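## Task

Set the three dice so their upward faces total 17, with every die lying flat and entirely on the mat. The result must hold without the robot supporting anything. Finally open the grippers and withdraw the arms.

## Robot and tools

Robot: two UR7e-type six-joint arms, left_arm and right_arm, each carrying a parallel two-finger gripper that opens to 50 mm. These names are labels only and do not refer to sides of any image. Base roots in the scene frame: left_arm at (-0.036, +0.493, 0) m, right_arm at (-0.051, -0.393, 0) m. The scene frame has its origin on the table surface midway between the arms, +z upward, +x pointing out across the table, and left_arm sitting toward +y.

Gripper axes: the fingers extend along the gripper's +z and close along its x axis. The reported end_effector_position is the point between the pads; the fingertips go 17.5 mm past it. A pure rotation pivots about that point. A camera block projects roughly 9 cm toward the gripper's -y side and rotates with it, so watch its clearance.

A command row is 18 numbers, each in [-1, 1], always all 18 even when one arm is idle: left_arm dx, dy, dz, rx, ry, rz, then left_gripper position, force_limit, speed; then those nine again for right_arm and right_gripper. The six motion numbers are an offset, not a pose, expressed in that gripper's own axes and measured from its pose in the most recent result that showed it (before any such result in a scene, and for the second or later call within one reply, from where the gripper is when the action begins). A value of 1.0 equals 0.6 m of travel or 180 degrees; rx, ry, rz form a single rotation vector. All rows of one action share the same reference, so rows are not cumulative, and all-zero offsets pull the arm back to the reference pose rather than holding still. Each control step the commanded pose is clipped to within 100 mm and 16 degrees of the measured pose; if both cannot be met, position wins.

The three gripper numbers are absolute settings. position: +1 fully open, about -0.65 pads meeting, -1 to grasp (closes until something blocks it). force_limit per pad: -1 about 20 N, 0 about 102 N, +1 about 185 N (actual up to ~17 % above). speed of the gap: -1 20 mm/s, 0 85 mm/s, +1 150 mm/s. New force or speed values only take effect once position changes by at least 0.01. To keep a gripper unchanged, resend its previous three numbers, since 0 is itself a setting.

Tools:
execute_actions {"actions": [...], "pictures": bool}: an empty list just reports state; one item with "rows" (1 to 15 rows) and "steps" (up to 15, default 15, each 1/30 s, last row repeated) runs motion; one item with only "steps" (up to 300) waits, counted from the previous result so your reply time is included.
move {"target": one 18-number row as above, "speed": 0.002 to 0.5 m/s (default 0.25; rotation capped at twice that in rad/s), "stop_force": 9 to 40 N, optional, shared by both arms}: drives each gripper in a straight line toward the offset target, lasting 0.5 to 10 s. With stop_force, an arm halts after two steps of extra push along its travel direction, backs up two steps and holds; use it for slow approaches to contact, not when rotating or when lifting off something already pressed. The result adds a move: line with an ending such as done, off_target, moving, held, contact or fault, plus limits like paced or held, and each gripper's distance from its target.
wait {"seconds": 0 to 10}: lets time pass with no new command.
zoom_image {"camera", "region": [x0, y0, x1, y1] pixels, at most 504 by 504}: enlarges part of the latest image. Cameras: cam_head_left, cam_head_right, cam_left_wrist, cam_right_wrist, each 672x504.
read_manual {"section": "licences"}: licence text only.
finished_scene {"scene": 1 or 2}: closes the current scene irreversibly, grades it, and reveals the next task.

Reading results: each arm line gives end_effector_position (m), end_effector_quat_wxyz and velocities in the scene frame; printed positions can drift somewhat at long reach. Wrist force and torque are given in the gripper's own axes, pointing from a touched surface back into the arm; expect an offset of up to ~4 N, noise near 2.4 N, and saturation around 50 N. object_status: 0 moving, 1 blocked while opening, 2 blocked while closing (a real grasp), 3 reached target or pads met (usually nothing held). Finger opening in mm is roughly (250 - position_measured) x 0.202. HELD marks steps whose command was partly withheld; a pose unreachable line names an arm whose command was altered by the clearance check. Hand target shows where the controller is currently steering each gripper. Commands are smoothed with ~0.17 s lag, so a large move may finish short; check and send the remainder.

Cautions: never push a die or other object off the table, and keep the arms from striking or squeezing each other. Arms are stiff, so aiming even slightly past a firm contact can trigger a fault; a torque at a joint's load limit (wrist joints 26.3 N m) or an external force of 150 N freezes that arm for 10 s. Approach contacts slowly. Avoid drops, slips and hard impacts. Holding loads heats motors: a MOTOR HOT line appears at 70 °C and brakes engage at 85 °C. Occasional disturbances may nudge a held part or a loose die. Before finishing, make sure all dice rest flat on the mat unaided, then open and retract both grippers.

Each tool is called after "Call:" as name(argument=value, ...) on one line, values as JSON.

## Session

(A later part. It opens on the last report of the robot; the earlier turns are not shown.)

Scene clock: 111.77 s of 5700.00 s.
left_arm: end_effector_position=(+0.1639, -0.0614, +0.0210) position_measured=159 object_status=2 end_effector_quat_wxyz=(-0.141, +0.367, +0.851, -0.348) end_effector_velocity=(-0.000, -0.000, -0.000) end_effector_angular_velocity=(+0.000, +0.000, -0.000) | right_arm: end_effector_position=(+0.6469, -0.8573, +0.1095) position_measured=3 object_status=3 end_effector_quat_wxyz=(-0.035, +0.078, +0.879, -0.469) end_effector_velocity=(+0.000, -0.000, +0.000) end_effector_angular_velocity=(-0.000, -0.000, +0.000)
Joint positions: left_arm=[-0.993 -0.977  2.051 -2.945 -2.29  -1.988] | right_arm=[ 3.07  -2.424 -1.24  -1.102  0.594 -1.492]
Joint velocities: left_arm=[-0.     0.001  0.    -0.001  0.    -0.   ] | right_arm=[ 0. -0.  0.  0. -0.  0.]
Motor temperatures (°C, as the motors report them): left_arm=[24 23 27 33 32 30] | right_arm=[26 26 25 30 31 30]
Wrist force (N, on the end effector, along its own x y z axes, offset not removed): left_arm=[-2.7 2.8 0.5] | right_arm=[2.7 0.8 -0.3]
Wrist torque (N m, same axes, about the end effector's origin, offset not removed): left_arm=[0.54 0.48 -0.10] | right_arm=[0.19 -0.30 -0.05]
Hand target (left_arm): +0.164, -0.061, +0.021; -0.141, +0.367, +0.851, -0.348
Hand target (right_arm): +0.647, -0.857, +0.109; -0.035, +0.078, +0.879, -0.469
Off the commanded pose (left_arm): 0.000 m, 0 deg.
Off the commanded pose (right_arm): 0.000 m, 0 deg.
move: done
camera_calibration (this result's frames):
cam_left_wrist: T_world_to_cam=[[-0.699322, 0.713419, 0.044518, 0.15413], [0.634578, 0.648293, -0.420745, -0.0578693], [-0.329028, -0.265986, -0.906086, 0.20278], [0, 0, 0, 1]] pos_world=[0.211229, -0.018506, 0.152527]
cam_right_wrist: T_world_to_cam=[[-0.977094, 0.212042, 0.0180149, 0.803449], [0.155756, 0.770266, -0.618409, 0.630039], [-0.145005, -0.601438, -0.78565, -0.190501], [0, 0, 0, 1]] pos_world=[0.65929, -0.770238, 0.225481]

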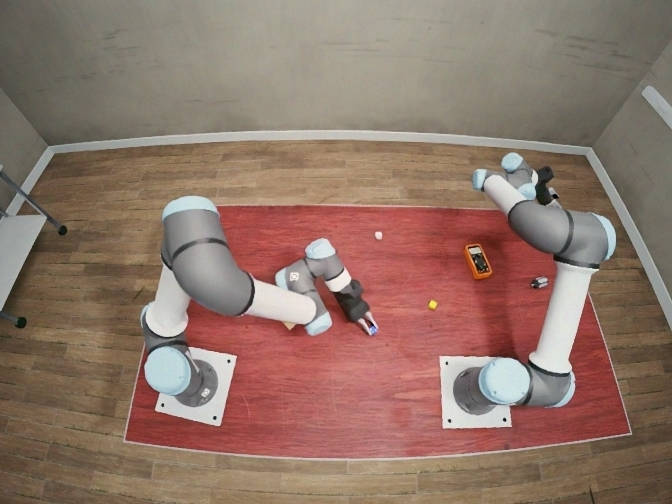

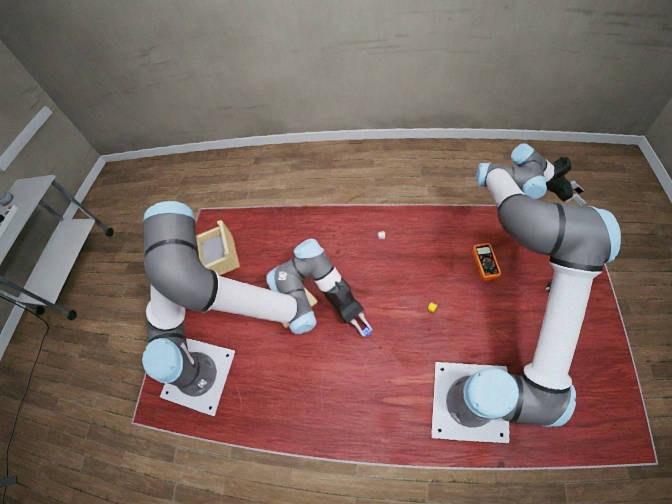

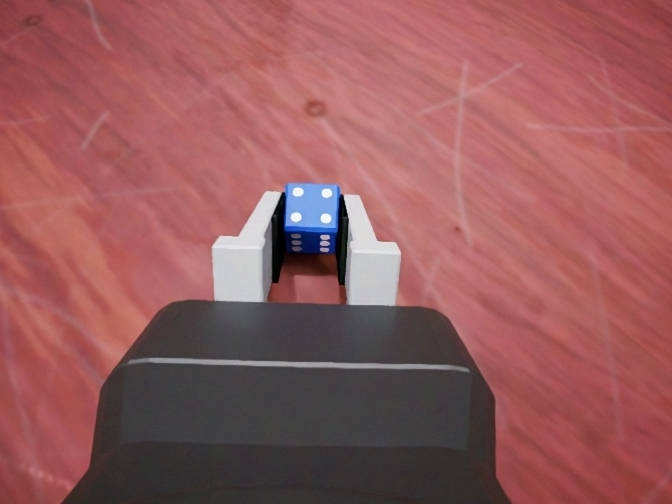

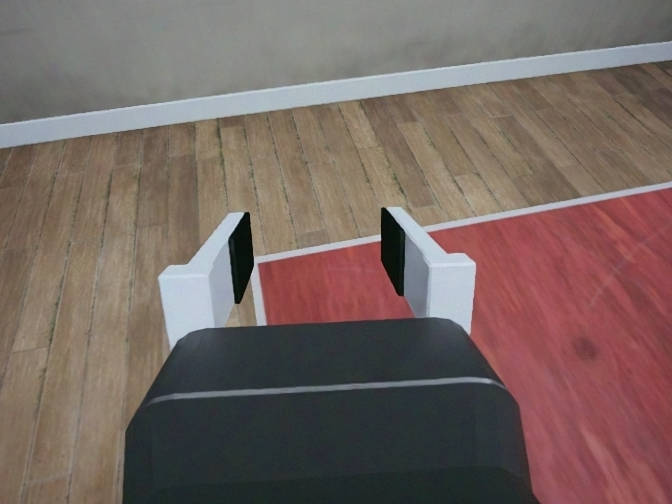

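Call:
move(target=[0,-0.047,-0.047,0,0,0,-1,-0.5,-0.5,0,0,0,0,0,0,1,0,0], speed=0.1)

Call:
move(target=[0.189,0.347,-0.299,-0.5,0,0,-1,-0.5,-0.5,0,0,0,0,0,0,1,0,0], speed=0.2)

Scene clock: 125.07 s of 5700.00 s.
left_arm: end_effector_position=(+0.1630, -0.0614, +0.0607) position_measured=159 object_status=2 end_effector_quat_wxyz=(-0.141, +0.367, +0.851, -0.348) end_effector_velocity=(-0.000, +0.000, +0.001) end_effector_angular_velocity=(+0.001, -0.000, -0.002) | right_arm: end_effector_position=(+0.6469, -0.8573, +0.1095) position_measured=3 object_status=3 end_effector_quat_wxyz=(-0.035, +0.078, +0.879, -0.469) end_effector_velocity=(+0.001, +0.002, +0.000) end_effector_angular_velocity=(-0.000, +0.000, +0.002)
Joint positions: left_arm=[-0.995 -1.067  2.045 -2.85  -2.289 -1.99 ] | right_arm=[ 3.07  -2.424 -1.24  -1.102  0.594 -1.492]
Joint velocities: left_arm=[-0.001 -0.003 -0.001  0.006  0.     0.002] | right_arm=[ 0.002 -0.     0.     0.    -0.001 -0.   ]
Motor temperatures (°C, as the motors report them): left_arm=[24 23 27 33 32 30] | right_arm=[26 26 25 30 31 30]
Wrist force (N, on the end effector, along its own x y z axes, offset not removed): left_arm=[-2.6 2.5 1.8] | right_arm=[0.7 3.0 1.1]
Wrist torque (N m, same axes, about the end effector's origin, offset not removed): left_arm=[0.46 0.49 -0.08] | right_arm=[0.58 -0.28 -0.10]
Hand target (left_arm): +0.163, -0.061, +0.061; -0.141, +0.367, +0.851, -0.348
Hand target (right_arm): +0.647, -0.857, +0.109; -0.035, +0.078, +0.879, -0.469
Off the commanded pose (left_arm): 0.000 m, 0 deg.
Off the commanded pose (right_arm): 0.000 m, 0 deg.
After step 90, 9.37 s passed at rest.
move: done
camera_calibration (this result's frames):
cam_left_wrist: T_world_to_cam=[[-0.699415, 0.713325, 0.0445729, 0.151734], [0.634466, 0.648386, -0.420771, -0.0405843], [-0.329047, -0.266014, -0.906071, 0.238426], [0, 0, 0, 1]] pos_world=[0.210328, -0.0184969, 0.192191]
cam_right_wrist: T_world_to_cam=[[-0.977094, 0.212042, 0.0180148, 0.803449], [0.155756, 0.770266, -0.618409, 0.630039], [-0.145005, -0.601438, -0.78565, -0.190501], [0, 0, 0, 1]] pos_world=[0.65929, -0.770238, 0.22548]

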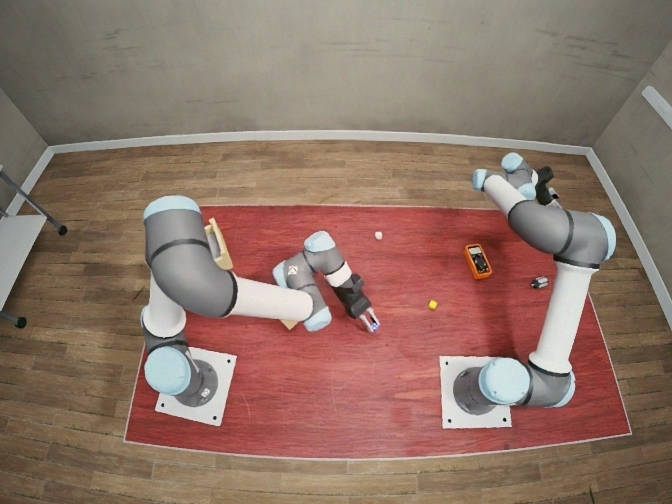

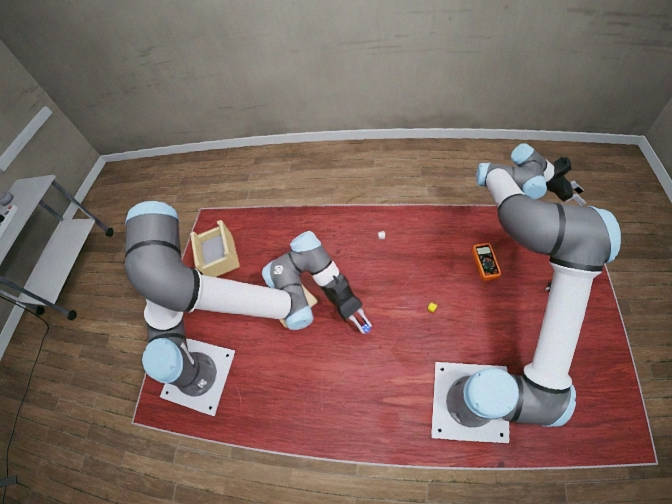

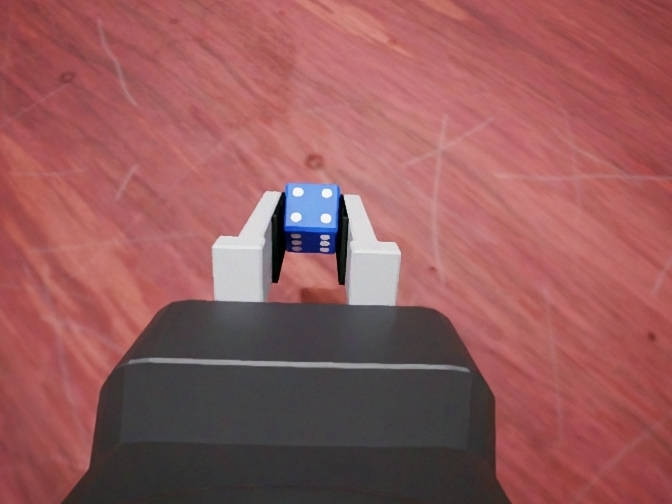

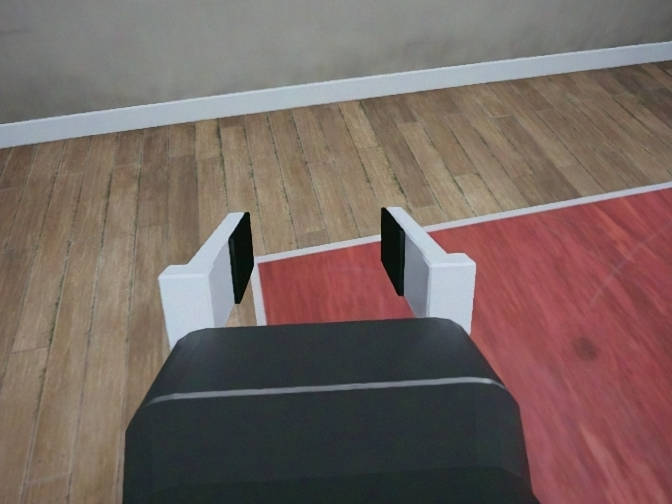

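Scene clock: 129.50 s of 5700.00 s.
left_arm: end_effector_position=(+0.2828, +0.2100, +0.0433) position_measured=159 object_status=2 end_effector_quat_wxyz=(+0.160, +0.359, +0.848, +0.356) end_effector_velocity=(+0.001, +0.002, -0.001) end_effector_angular_velocity=(+0.009, -0.008, +0.002) | right_arm: end_effector_position=(+0.6469, -0.8573, +0.1095) position_measured=3 object_status=3 end_effector_quat_wxyz=(-0.035, +0.078, +0.879, -0.469) end_effector_velocity=(+0.000, +0.000, +0.000) end_effector_angular_velocity=(-0.000, -0.001, +0.001)
Joint positions: left_arm=[-1.316 -1.416  2.213 -1.828 -0.945 -2.388] | right_arm=[ 3.07  -2.424 -1.24  -1.102  0.594 -1.492]
Joint velocities: left_arm=[-0.002  0.004  0.001  0.008  0.006 -0.01 ] | right_arm=[ 0.001  0.     0.     0.    -0.     0.   ]
Motor temperatures (°C, as the motors report them): left_arm=[24 23 27 33 32 30] | right_arm=[26 26 25 30 31 30]
Wrist force (N, on the end effector, along its own x y z axes, offset not removed): left_arm=[-2.1 1.2 0.9] | right_arm=[0.2 1.5 1.2]
Wrist torque (N m, same axes, about the end effector's origin, offset not removed): left_arm=[0.27 0.37 -0.11] | right_arm=[0.35 -0.13 -0.24]
Hand target (left_arm): +0.283, +0.210, +0.043; +0.160, +0.359, +0.848, +0.357
Hand target (right_arm): +0.647, -0.857, +0.109; -0.035, +0.078, +0.879, -0.469
Off the commanded pose (left_arm): 0.000 m, 0 deg.
Off the commanded pose (right_arm): 0.000 m, 0 deg.
move: done
camera_calibration (this result's frames):
cam_left_wrist: T_world_to_cam=[[-0.733076, 0.679615, -0.0268828, 0.0624478], [0.269778, 0.326827, 0.905761, -0.186716], [0.624355, 0.65674, -0.422934, -0.150063], [0, 0, 0, 1]] pos_world=[0.189844, 0.117136, 0.107332]
cam_right_wrist: T_world_to_cam=[[-0.977094, 0.212043, 0.018015, 0.803449], [0.155756, 0.770266, -0.618409, 0.630039], [-0.145005, -0.601438, -0.78565, -0.190501], [0, 0, 0, 1]] pos_world=[0.65929, -0.770238, 0.22548]

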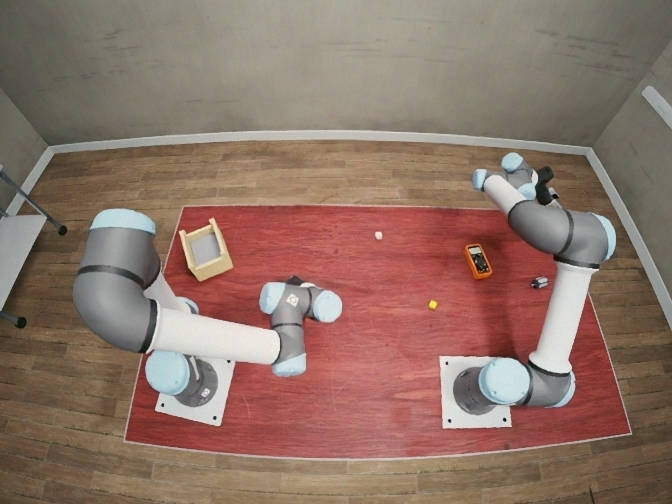

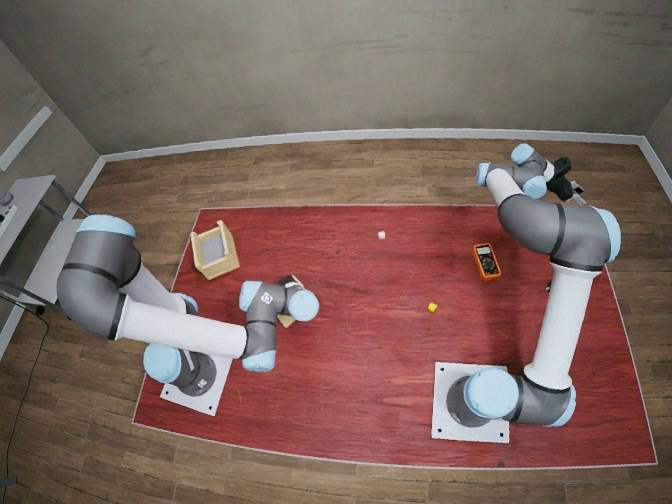

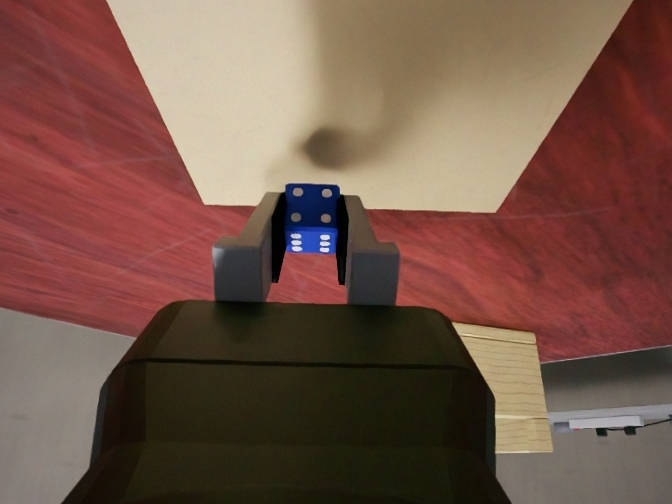

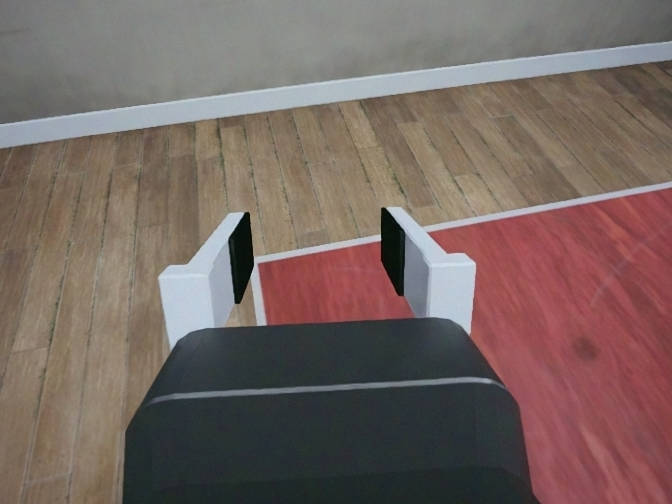

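Now down = (gz − gy)/√2.

Call:
move(target=[0,-0.02,0.02,0,0,0,-1,-0.5,-0.5,0,0,0,0,0,0,1,0,0], speed=0.04)

Call:
move(target=[0,-0.012,0.012,0,0,0,-1,-0.5,-0.5,0,0,0,0,0,0,1,0,0], speed=0.003, stop_force=9)

Call:
move(target=[0,0.0006,-0.0006,0,0,0,1,0,-0.5,0,0,0,0,0,0,1,0,0], speed=0.01)

Scene clock: 146.20 s of 5700.00 s.
left_arm: end_effector_position=(+0.2832, +0.2100, +0.0266) position_measured=159 object_status=2 end_effector_quat_wxyz=(+0.160, +0.359, +0.848, +0.356) end_effector_velocity=(+0.000, -0.000, -0.002) end_effector_angular_velocity=(-0.001, -0.000, +0.000) | right_arm: end_effector_position=(+0.6469, -0.8573, +0.1095) position_measured=3 object_status=3 end_effector_quat_wxyz=(-0.035, +0.078, +0.879, -0.469) end_effector_velocity=(+0.000, +0.001, -0.000) end_effector_angular_velocity=(+0.000, +0.000, +0.001)
Joint positions: left_arm=[-1.315 -1.38   2.229 -1.881 -0.945 -2.387] | right_arm=[ 3.07  -2.424 -1.24  -1.102  0.594 -1.492]
Joint velocities: left_arm=[ 0.     0.005  0.002 -0.008  0.     0.   ] | right_arm=[ 0.001  0.    -0.    -0.     0.     0.   ]
Motor temperatures (°C, as the motors report them): left_arm=[24 23 27 33 32 30] | right_arm=[26 26 25 30 31 30]
Wrist force (N, on the end effector, along its own x y z axes, offset not removed): left_arm=[-0.8 4.2 1.4] | right_arm=[-0.7 0.8 2.5]
Wrist torque (N m, same axes, about the end effector's origin, offset not removed): left_arm=[0.77 0.18 -0.11] | right_arm=[0.37 0.16 -0.08]
Hand target (left_arm): +0.283, +0.210, +0.026; +0.160, +0.359, +0.848, +0.356
Hand target (right_arm): +0.647, -0.857, +0.109; -0.035, +0.078, +0.879, -0.469
Off the commanded pose (left_arm): 0.000 m, 0 deg.
Off the commanded pose (right_arm): 0.000 m, 0 deg.
After step 90, 12.87 s passed at rest.
move: done
camera_calibration (this result's frames):
cam_left_wrist: T_world_to_cam=[[-0.733076, 0.679615, -0.0268832, 0.0622697], [0.269753, 0.326802, 0.905778, -0.171651], [0.624366, 0.656752, -0.422899, -0.157364], [0, 0, 0, 1]] pos_world=[0.190205, 0.117126, 0.0906028]
cam_right_wrist: T_world_to_cam=[[-0.977094, 0.212042, 0.0180149, 0.803449], [0.155756, 0.770266, -0.618409, 0.630039], [-0.145005, -0.601438, -0.78565, -0.190501], [0, 0, 0, 1]] pos_world=[0.65929, -0.770238, 0.22548]

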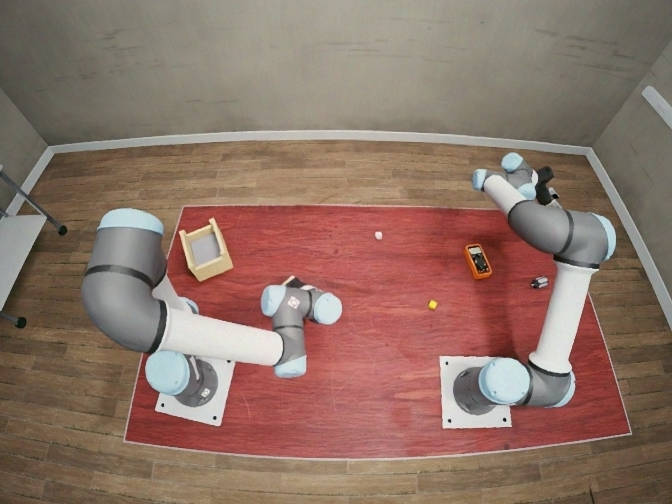

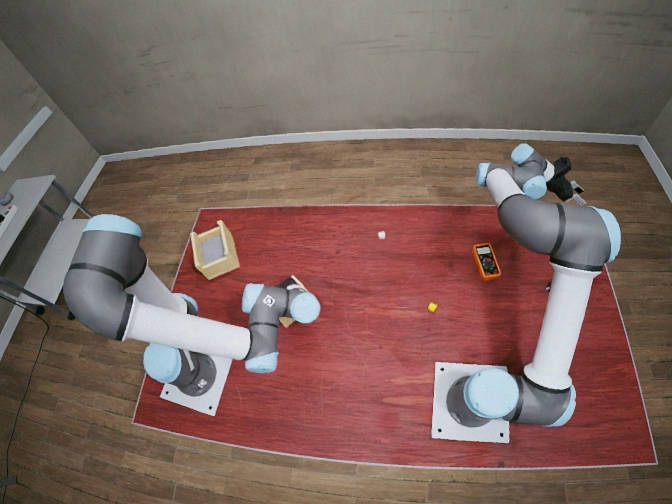

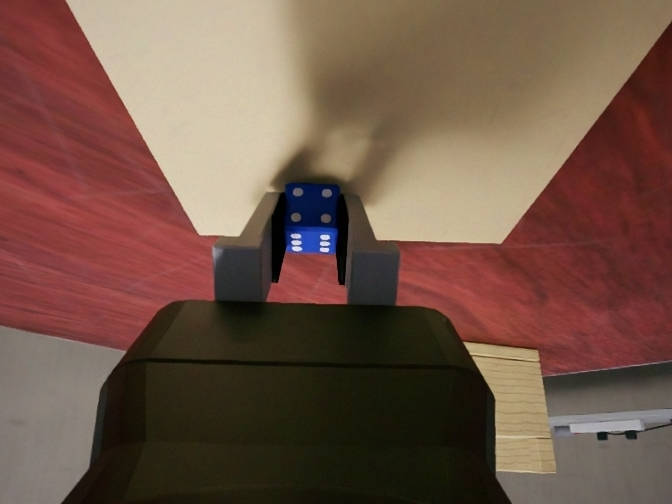

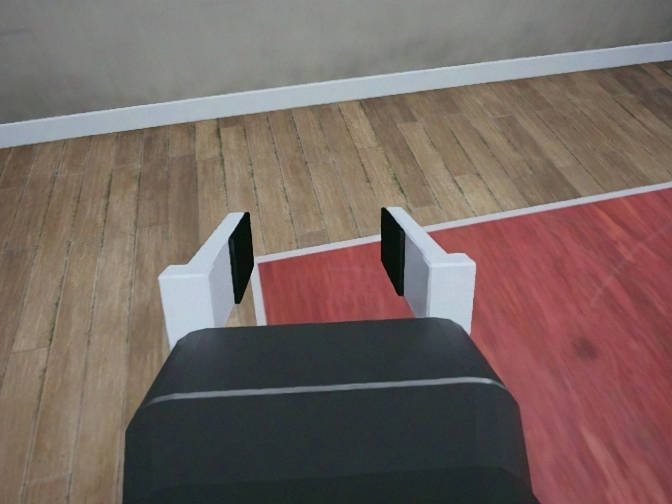

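Scene clock: 146.70 s of 5700.00 s.
left_arm: end_effector_position=(+0.2832, +0.2101, +0.0261) position_measured=159 object_status=2 end_effector_quat_wxyz=(+0.160, +0.359, +0.848, +0.356) end_effector_velocity=(+0.000, +0.001, +0.001) end_effector_angular_velocity=(+0.002, +0.000, +0.001) | right_arm: end_effector_position=(+0.6469, -0.8573, +0.1095) position_measured=3 object_status=3 end_effector_quat_wxyz=(-0.035, +0.078, +0.879, -0.469) end_effector_velocity=(+0.000, +0.000, -0.000) end_effector_angular_velocity=(-0.000, +0.000, +0.001)
Joint positions: left_arm=[-1.315 -1.379  2.229 -1.883 -0.945 -2.387] | right_arm=[ 3.07  -2.424 -1.24  -1.102  0.594 -1.492]
Joint velocities: left_arm=[ 0.    -0.002 -0.     0.004 -0.    -0.   ] | right_arm=[ 0.001 -0.     0.     0.    -0.    -0.   ]
Motor temperatures (°C, as the motors report them): left_arm=[24 23 27 33 32 30] | right_arm=[26 26 25 30 31 30]
Wrist force (N, on the end effector, along its own x y z axes, offset not removed): left_arm=[0.0 13.5 -13.8] | right_arm=[1.0 -0.4 0.7]
Wrist torque (N m, same axes, about the end effector's origin, offset not removed): left_arm=[0.38 0.55 -0.07] | right_arm=[0.12 -0.30 -0.17]
Hand target (left_arm): +0.283, +0.210, +0.026; +0.160, +0.359, +0.848, +0.356
Hand target (right_arm): +0.647, -0.857, +0.109; -0.035, +0.078, +0.879, -0.469
Off the commanded pose (left_arm): 0.010 m, 0 deg.
Off the commanded pose (right_arm): 0.000 m, 0 deg.
move: contact (left_arm)
camera_calibration (this result's frames):
cam_left_wrist: T_world_to_cam=[[-0.733068, 0.679624, -0.0268665, 0.062239], [0.269775, 0.326796, 0.905773, -0.171232], [0.624365, 0.656746, -0.42291, -0.157578], [0, 0, 0, 1]] pos_world=[0.190206, 0.117147, 0.0901282]
cam_right_wrist: T_world_to_cam=[[-0.977094, 0.212042, 0.0180149, 0.803449], [0.155756, 0.770267, -0.618409, 0.630039], [-0.145005, -0.601438, -0.78565, -0.190501], [0, 0, 0, 1]] pos_world=[0.65929, -0.770238, 0.22548]

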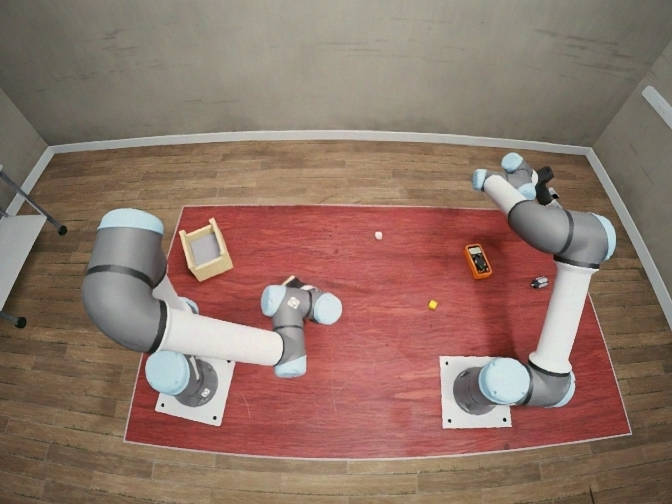

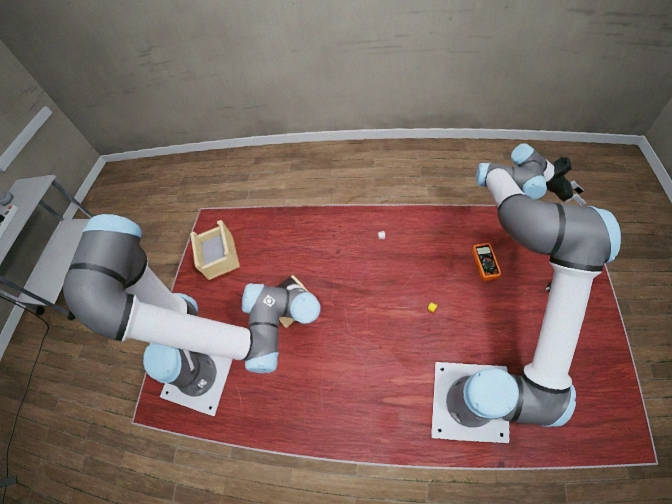

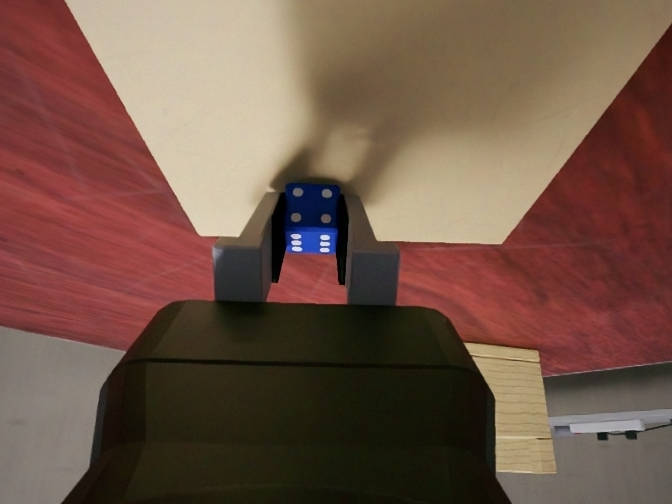

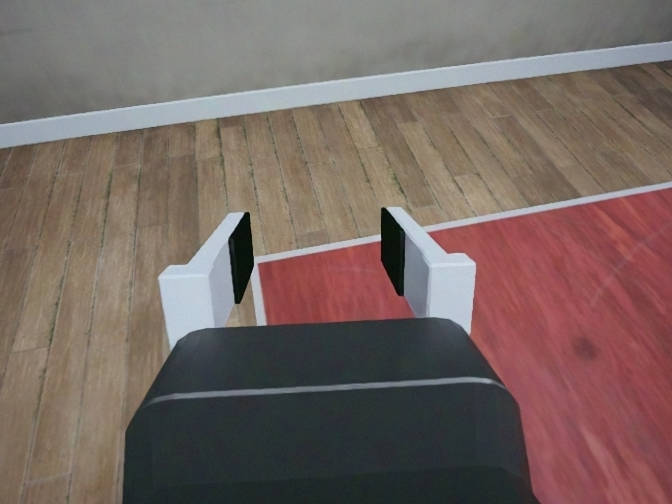

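Scene clock: 147.53 s of 5700.00 s.
left_arm: end_effector_position=(+0.2832, +0.2101, +0.0267) position_measured=3 object_status=3 end_effector_quat_wxyz=(+0.160, +0.359, +0.848, +0.356) end_effector_velocity=(-0.000, -0.000, +0.000) end_effector_angular_velocity=(-0.000, +0.000, -0.000) | right_arm: end_effector_position=(+0.6469, -0.8573, +0.1095) position_measured=3 object_status=3 end_effector_quat_wxyz=(-0.035, +0.078, +0.879, -0.469) end_effector_velocity=(+0.001, +0.001, +0.000) end_effector_angular_velocity=(-0.000, -0.001, +0.002)
Joint positions: left_arm=[-1.315 -1.38   2.229 -1.881 -0.945 -2.387] | right_arm=[ 3.07  -2.424 -1.24  -1.102  0.594 -1.492]
Joint velocities: left_arm=[ 0. -0. -0.  0. -0.  0.] | right_arm=[ 0.002  0.     0.001 -0.     0.    -0.   ]
Motor temperatures (°C, as the motors report them): left_arm=[24 23 27 33 32 30] | right_arm=[26 26 25 30 31 30]
Wrist force (N, on the end effector, along its own x y z axes, offset not removed): left_arm=[-2.0 2.7 1.0] | right_arm=[1.2 1.0 2.6]
Wrist torque (N m, same axes, about the end effector's origin, offset not removed): left_arm=[0.55 0.39 -0.12] | right_arm=[0.39 -0.01 -0.17]
Hand target (left_arm): +0.283, +0.210, +0.027; +0.160, +0.359, +0.848, +0.356
Hand target (right_arm): +0.647, -0.857, +0.109; -0.035, +0.078, +0.879, -0.469
Off the commanded pose (left_arm): 0.000 m, 0 deg.
Off the commanded pose (right_arm): 0.000 m, 0 deg.
move: done
camera_calibration (this result's frames):
cam_left_wrist: T_world_to_cam=[[-0.733079, 0.679613, -0.0268486, 0.0622486], [0.26978, 0.326787, 0.905775, -0.171691], [0.62435, 0.656762, -0.422907, -0.157372], [0, 0, 0, 1]] pos_world=[0.190207, 0.117158, 0.0906308]
cam_right_wrist: T_world_to_cam=[[-0.977094, 0.212043, 0.018015, 0.803449], [0.155756, 0.770266, -0.618409, 0.630039], [-0.145005, -0.601438, -0.78565, -0.190501], [0, 0, 0, 1]] pos_world=[0.65929, -0.770238, 0.225481]

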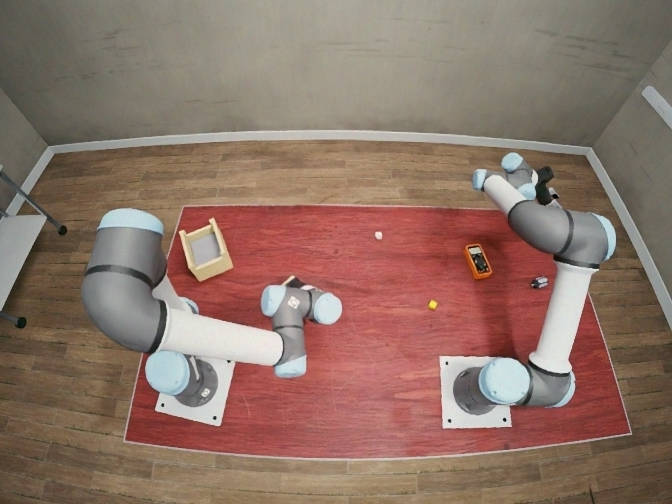

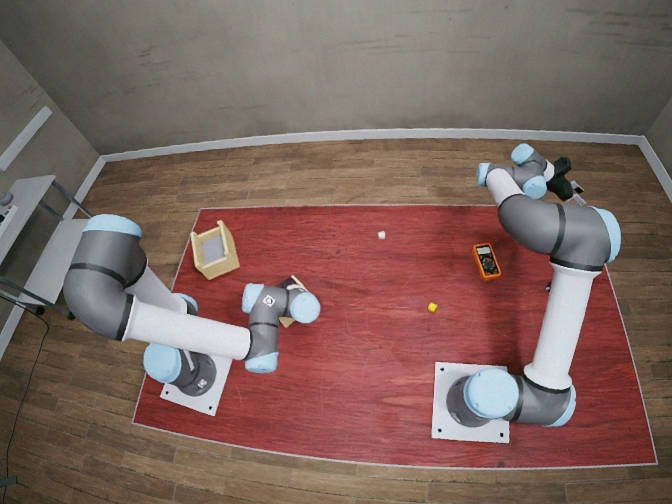

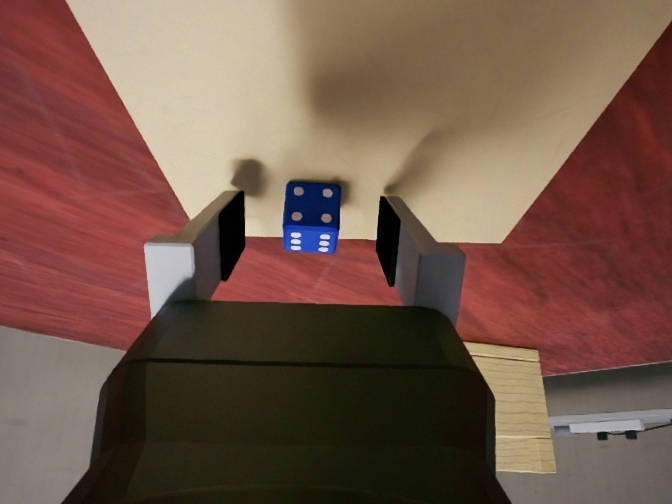

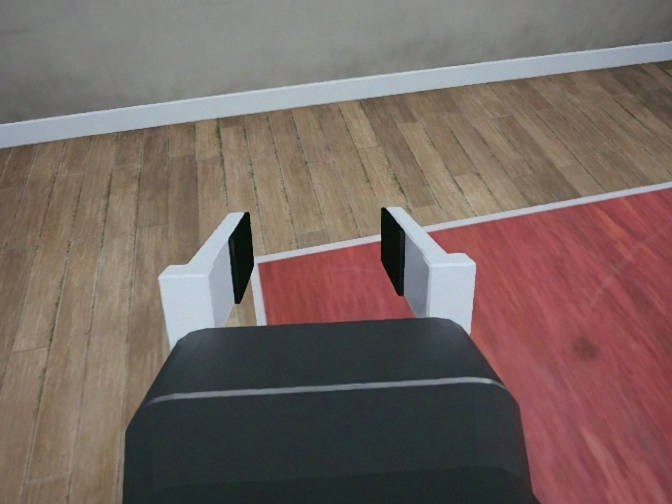

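Call:
move(target=[0,0,-0.1,0,0,0,1,0,-0.5,0,0,0,0,0,0,1,0,0], speed=0.1)

Call:
move(target=[-0.63,-0.068,-0.117,0.125,0,0,1,0,-0.5,0,0,0,0,0,0,1,0,0])

Scene clock: 163.63 s of 5700.00 s.
left_arm: end_effector_position=(+0.2518, +0.1809, +0.0683) position_measured=3 object_status=3 end_effector_quat_wxyz=(+0.160, +0.359, +0.848, +0.356) end_effector_velocity=(-0.001, -0.001, +0.002) end_effector_angular_velocity=(-0.000, -0.001, +0.001) | right_arm: end_effector_position=(+0.6469, -0.8573, +0.1095) position_measured=3 object_status=3 end_effector_quat_wxyz=(-0.035, +0.078, +0.879, -0.469) end_effector_velocity=(-0.000, -0.000, +0.001) end_effector_angular_velocity=(-0.000, -0.000, -0.001)
Joint positions: left_arm=[-1.394 -1.434  2.134 -1.686 -0.986 -2.468] | right_arm=[ 3.07  -2.424 -1.24  -1.102  0.594 -1.492]
Joint velocities: left_arm=[-0.003 -0.002 -0.004  0.008 -0.002 -0.004] | right_arm=[-0.001  0.001  0.    -0.    -0.    -0.   ]
Motor temperatures (°C, as the motors report them): left_arm=[24 23 27 33 32 30] | right_arm=[26 26 25 30 31 30]
Wrist force (N, on the end effector, along its own x y z axes, offset not removed): left_arm=[-2.2 2.9 1.4] | right_arm=[1.2 1.6 1.9]
Wrist torque (N m, same axes, about the end effector's origin, offset not removed): left_arm=[0.64 0.39 -0.14] | right_arm=[0.43 -0.20 -0.11]
Hand target (left_arm): +0.252, +0.181, +0.068; +0.160, +0.359, +0.848, +0.356
Hand target (right_arm): +0.647, -0.857, +0.109; -0.035, +0.078, +0.879, -0.469
Off the commanded pose (left_arm): 0.000 m, 0 deg.
Off the commanded pose (right_arm): 0.000 m, 0 deg.
After step 90, 12.00 s passed at rest.
move: done
camera_calibration (this result's frames):
cam_left_wrist: T_world_to_cam=[[-0.733035, 0.679655, -0.026992, 0.0601724], [0.269678, 0.326831, 0.90579, -0.191364], [0.624446, 0.656696, -0.422867, -0.101], [0, 0, 0, 1]] pos_world=[0.158784, 0.0879736, 0.13225]
cam_right_wrist: T_world_to_cam=[[-0.977094, 0.212042, 0.0180147, 0.803449], [0.155756, 0.770267, -0.618409, 0.630039], [-0.145005, -0.601438, -0.78565, -0.190501], [0, 0, 0, 1]] pos_world=[0.65929, -0.770238, 0.225481]

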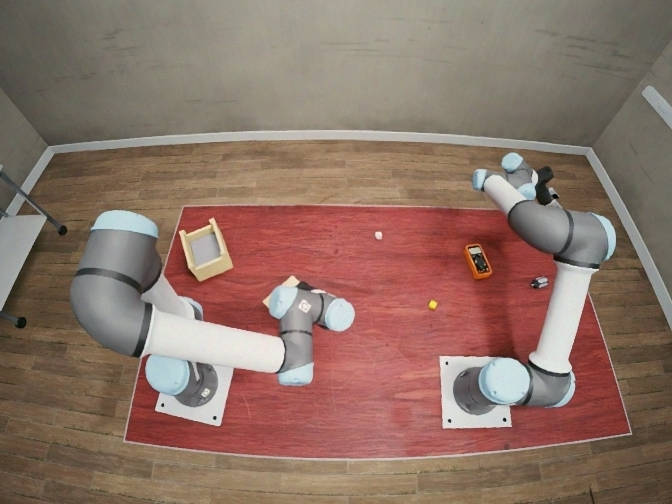

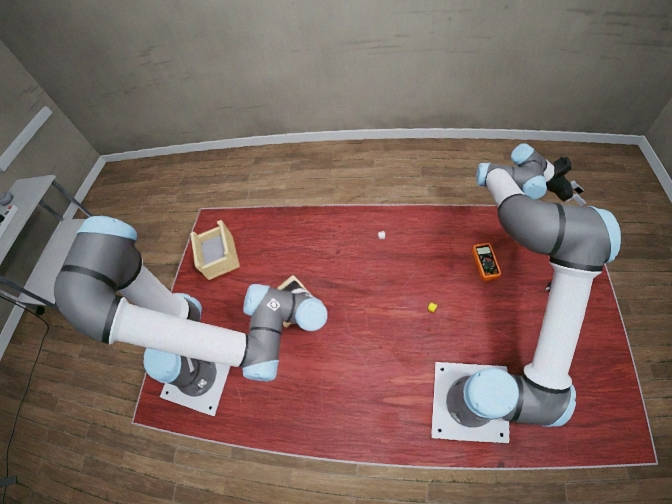

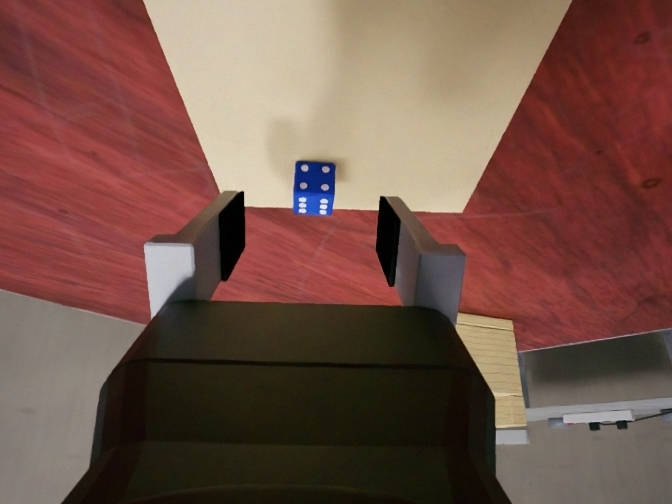

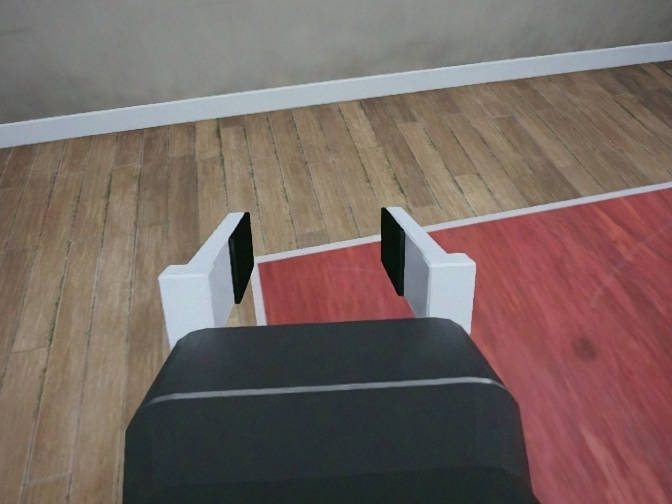

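Scene clock: 165.87 s of 5700.00 s.
left_arm: end_effector_position=(+0.4558, -0.1461, +0.0937) position_measured=3 object_status=3 end_effector_quat_wxyz=(+0.087, +0.383, +0.901, +0.183) end_effector_velocity=(+0.001, -0.002, +0.000) end_effector_angular_velocity=(+0.004, +0.004, +0.001) | right_arm: end_effector_position=(+0.6469, -0.8573, +0.1095) position_measured=3 object_status=3 end_effector_quat_wxyz=(-0.035, +0.078, +0.879, -0.469) end_effector_velocity=(+0.000, +0.001, +0.000) end_effector_angular_velocity=(+0.000, -0.000, +0.001)
Joint positions: left_arm=[-1.06  -0.714  0.902 -1.614 -1.187 -1.978] | right_arm=[ 3.07  -2.424 -1.24  -1.102  0.594 -1.492]
Joint velocities: left_arm=[ 0.001  0.012 -0.024  0.017 -0.002  0.001] | right_arm=[ 0.001  0.001 -0.    -0.     0.001 -0.   ]
Motor temperatures (°C, as the motors report them): left_arm=[24 23 27 33 32 30] | right_arm=[26 26 25 30 31 30]
Wrist force (N, on the end effector, along its own x y z axes, offset not removed): left_arm=[-2.0 3.4 0.1] | right_arm=[-1.9 2.9 0.2]
Wrist torque (N m, same axes, about the end effector's origin, offset not removed): left_arm=[0.58 0.38 -0.17] | right_arm=[0.70 0.19 -0.13]
Hand target (left_arm): +0.456, -0.146, +0.094; +0.086, +0.383, +0.901, +0.184
Hand target (right_arm): +0.647, -0.857, +0.109; -0.035, +0.078, +0.879, -0.469
Off the commanded pose (left_arm): 0.000 m, 0 deg.
Off the commanded pose (right_arm): 0.000 m, 0 deg.
move: done
camera_calibration (this result's frames):
cam_left_wrist: T_world_to_cam=[[-0.733007, 0.680212, -0.00344428, 0.430485], [0.499926, 0.542148, 0.675389, -0.214422], [0.461275, 0.493343, -0.737454, 0.077035], [0, 0, 0, 1]] pos_world=[0.387209, -0.214578, 0.20311]
cam_right_wrist: T_world_to_cam=[[-0.977094, 0.212043, 0.0180146, 0.803449], [0.155757, 0.770266, -0.618409, 0.630039], [-0.145005, -0.601438, -0.78565, -0.190501], [0, 0, 0, 1]] pos_world=[0.65929, -0.770238, 0.225481]

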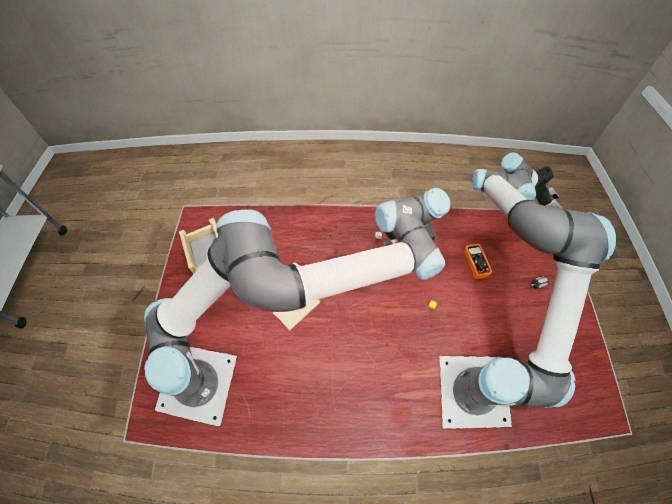

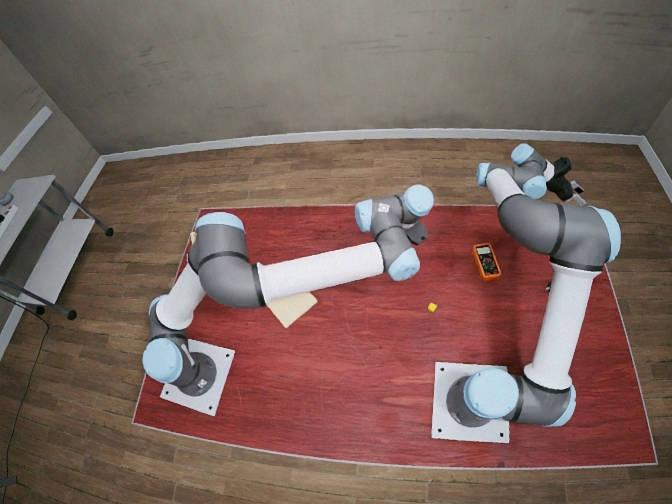

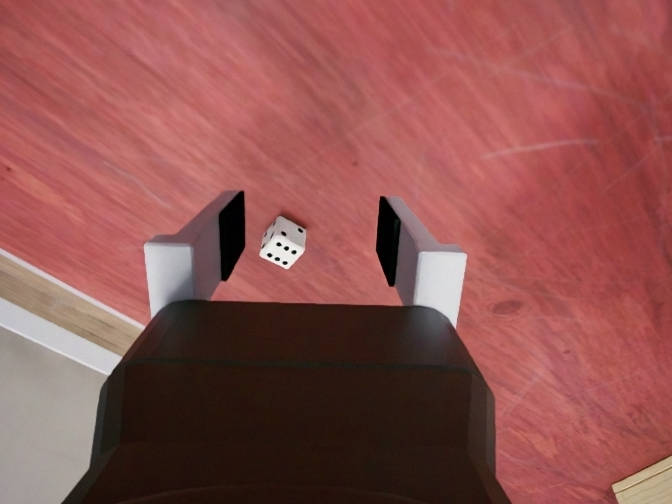

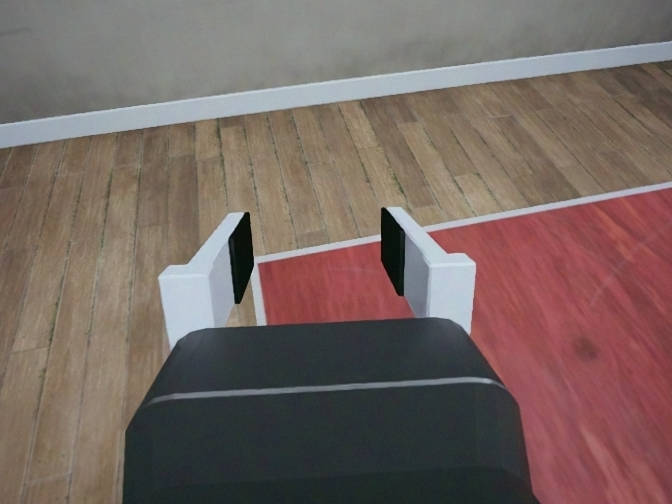

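Call:
move(target=[-0.027,0.084,0.114,0.121,-0.038,0.192,1,0,-0.5,0,0,0,0,0,0,1,0,0], speed=0.15)

Scene clock: 177.13 s of 5700.00 s.
left_arm: end_effector_position=(+0.5203, -0.1076, +0.0511) position_measured=3 object_status=3 end_effector_quat_wxyz=(+0.008, +0.651, +0.759, +0.007) end_effector_velocity=(+0.001, +0.001, -0.001) end_effector_angular_velocity=(-0.001, +0.007, -0.009) | right_arm: end_effector_position=(+0.6469, -0.8573, +0.1095) position_measured=3 object_status=3 end_effector_quat_wxyz=(-0.035, +0.078, +0.879, -0.469) end_effector_velocity=(-0.001, -0.001, +0.000) end_effector_angular_velocity=(+0.000, +0.000, -0.002)
Joint positions: left_arm=[-0.842 -0.65   0.9   -1.833 -1.552 -1.119] | right_arm=[ 3.07  -2.424 -1.24  -1.102  0.594 -1.492]
Joint velocities: left_arm=[ 0.004  0.005 -0.008  0.006 -0.007  0.013] | right_arm=[-0.002  0.     0.    -0.001  0.     0.   ]
Motor temperatures (°C, as the motors report them): left_arm=[24 23 27 33 32 30] | right_arm=[26 26 25 30 31 30]
Wrist force (N, on the end effector, along its own x y z axes, offset not removed): left_arm=[-2.5 1.8 1.9] | right_arm=[2.5 1.3 0.8]
Wrist torque (N m, same axes, about the end effector's origin, offset not removed): left_arm=[0.39 0.50 -0.06] | right_arm=[0.27 -0.56 -0.19]
Hand target (left_arm): +0.520, -0.108, +0.051; +0.008, +0.651, +0.759, +0.007
Hand target (right_arm): +0.647, -0.857, +0.109; -0.035, +0.078, +0.879, -0.469
Off the commanded pose (left_arm): 0.000 m, 0 deg.
Off the commanded pose (right_arm): 0.000 m, 0 deg.
After step 90, 5.40 s passed at rest.
move: done
camera_calibration (this result's frames):
cam_left_wrist: T_world_to_cam=[[-0.202456, 0.978821, 0.0303536, 0.20585], [0.919825, 0.179435, 0.34889, -0.47962], [0.336055, 0.0985551, -0.936672, 0.0297565], [0, 0, 0, 1]] pos_world=[0.472842, -0.118363, 0.188959]
cam_right_wrist: T_world_to_cam=[[-0.977094, 0.212042, 0.0180149, 0.803449], [0.155756, 0.770267, -0.618409, 0.630039], [-0.145005, -0.601438, -0.78565, -0.190501], [0, 0, 0, 1]] pos_world=[0.65929, -0.770238, 0.225481]

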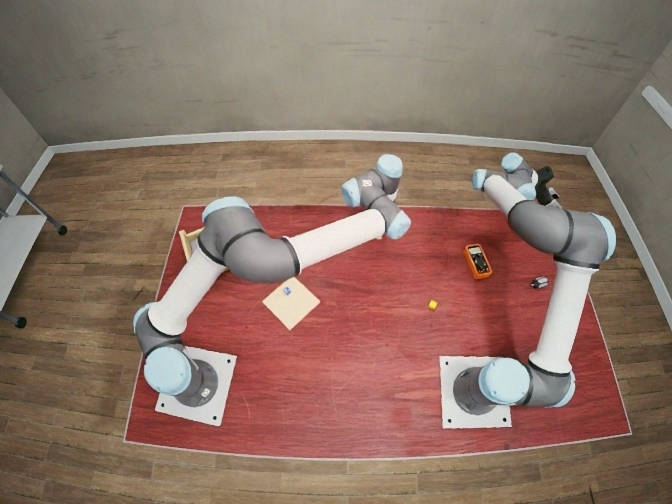

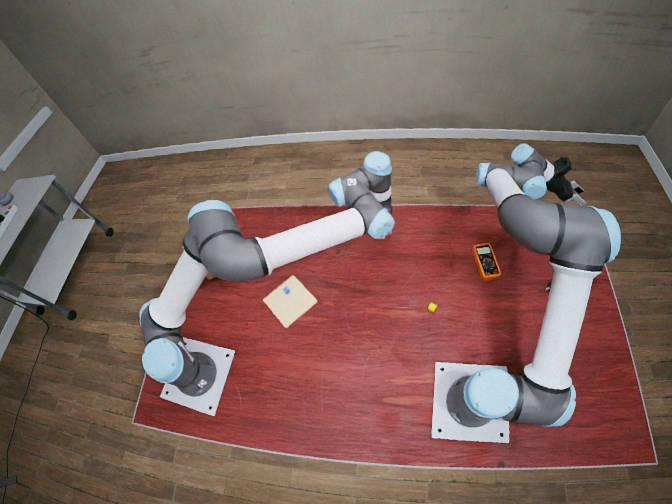

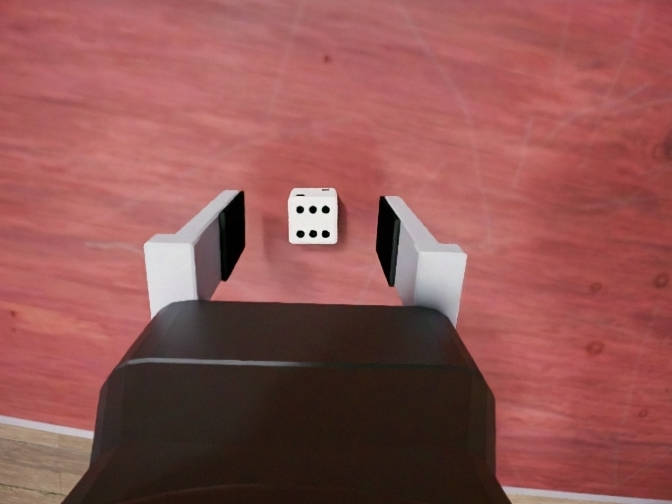

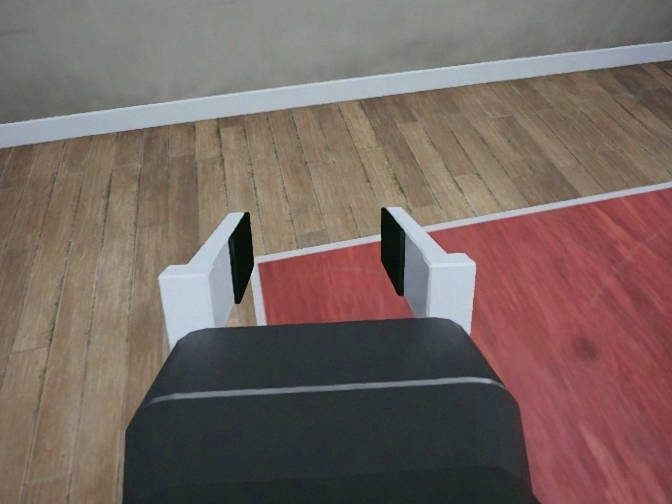

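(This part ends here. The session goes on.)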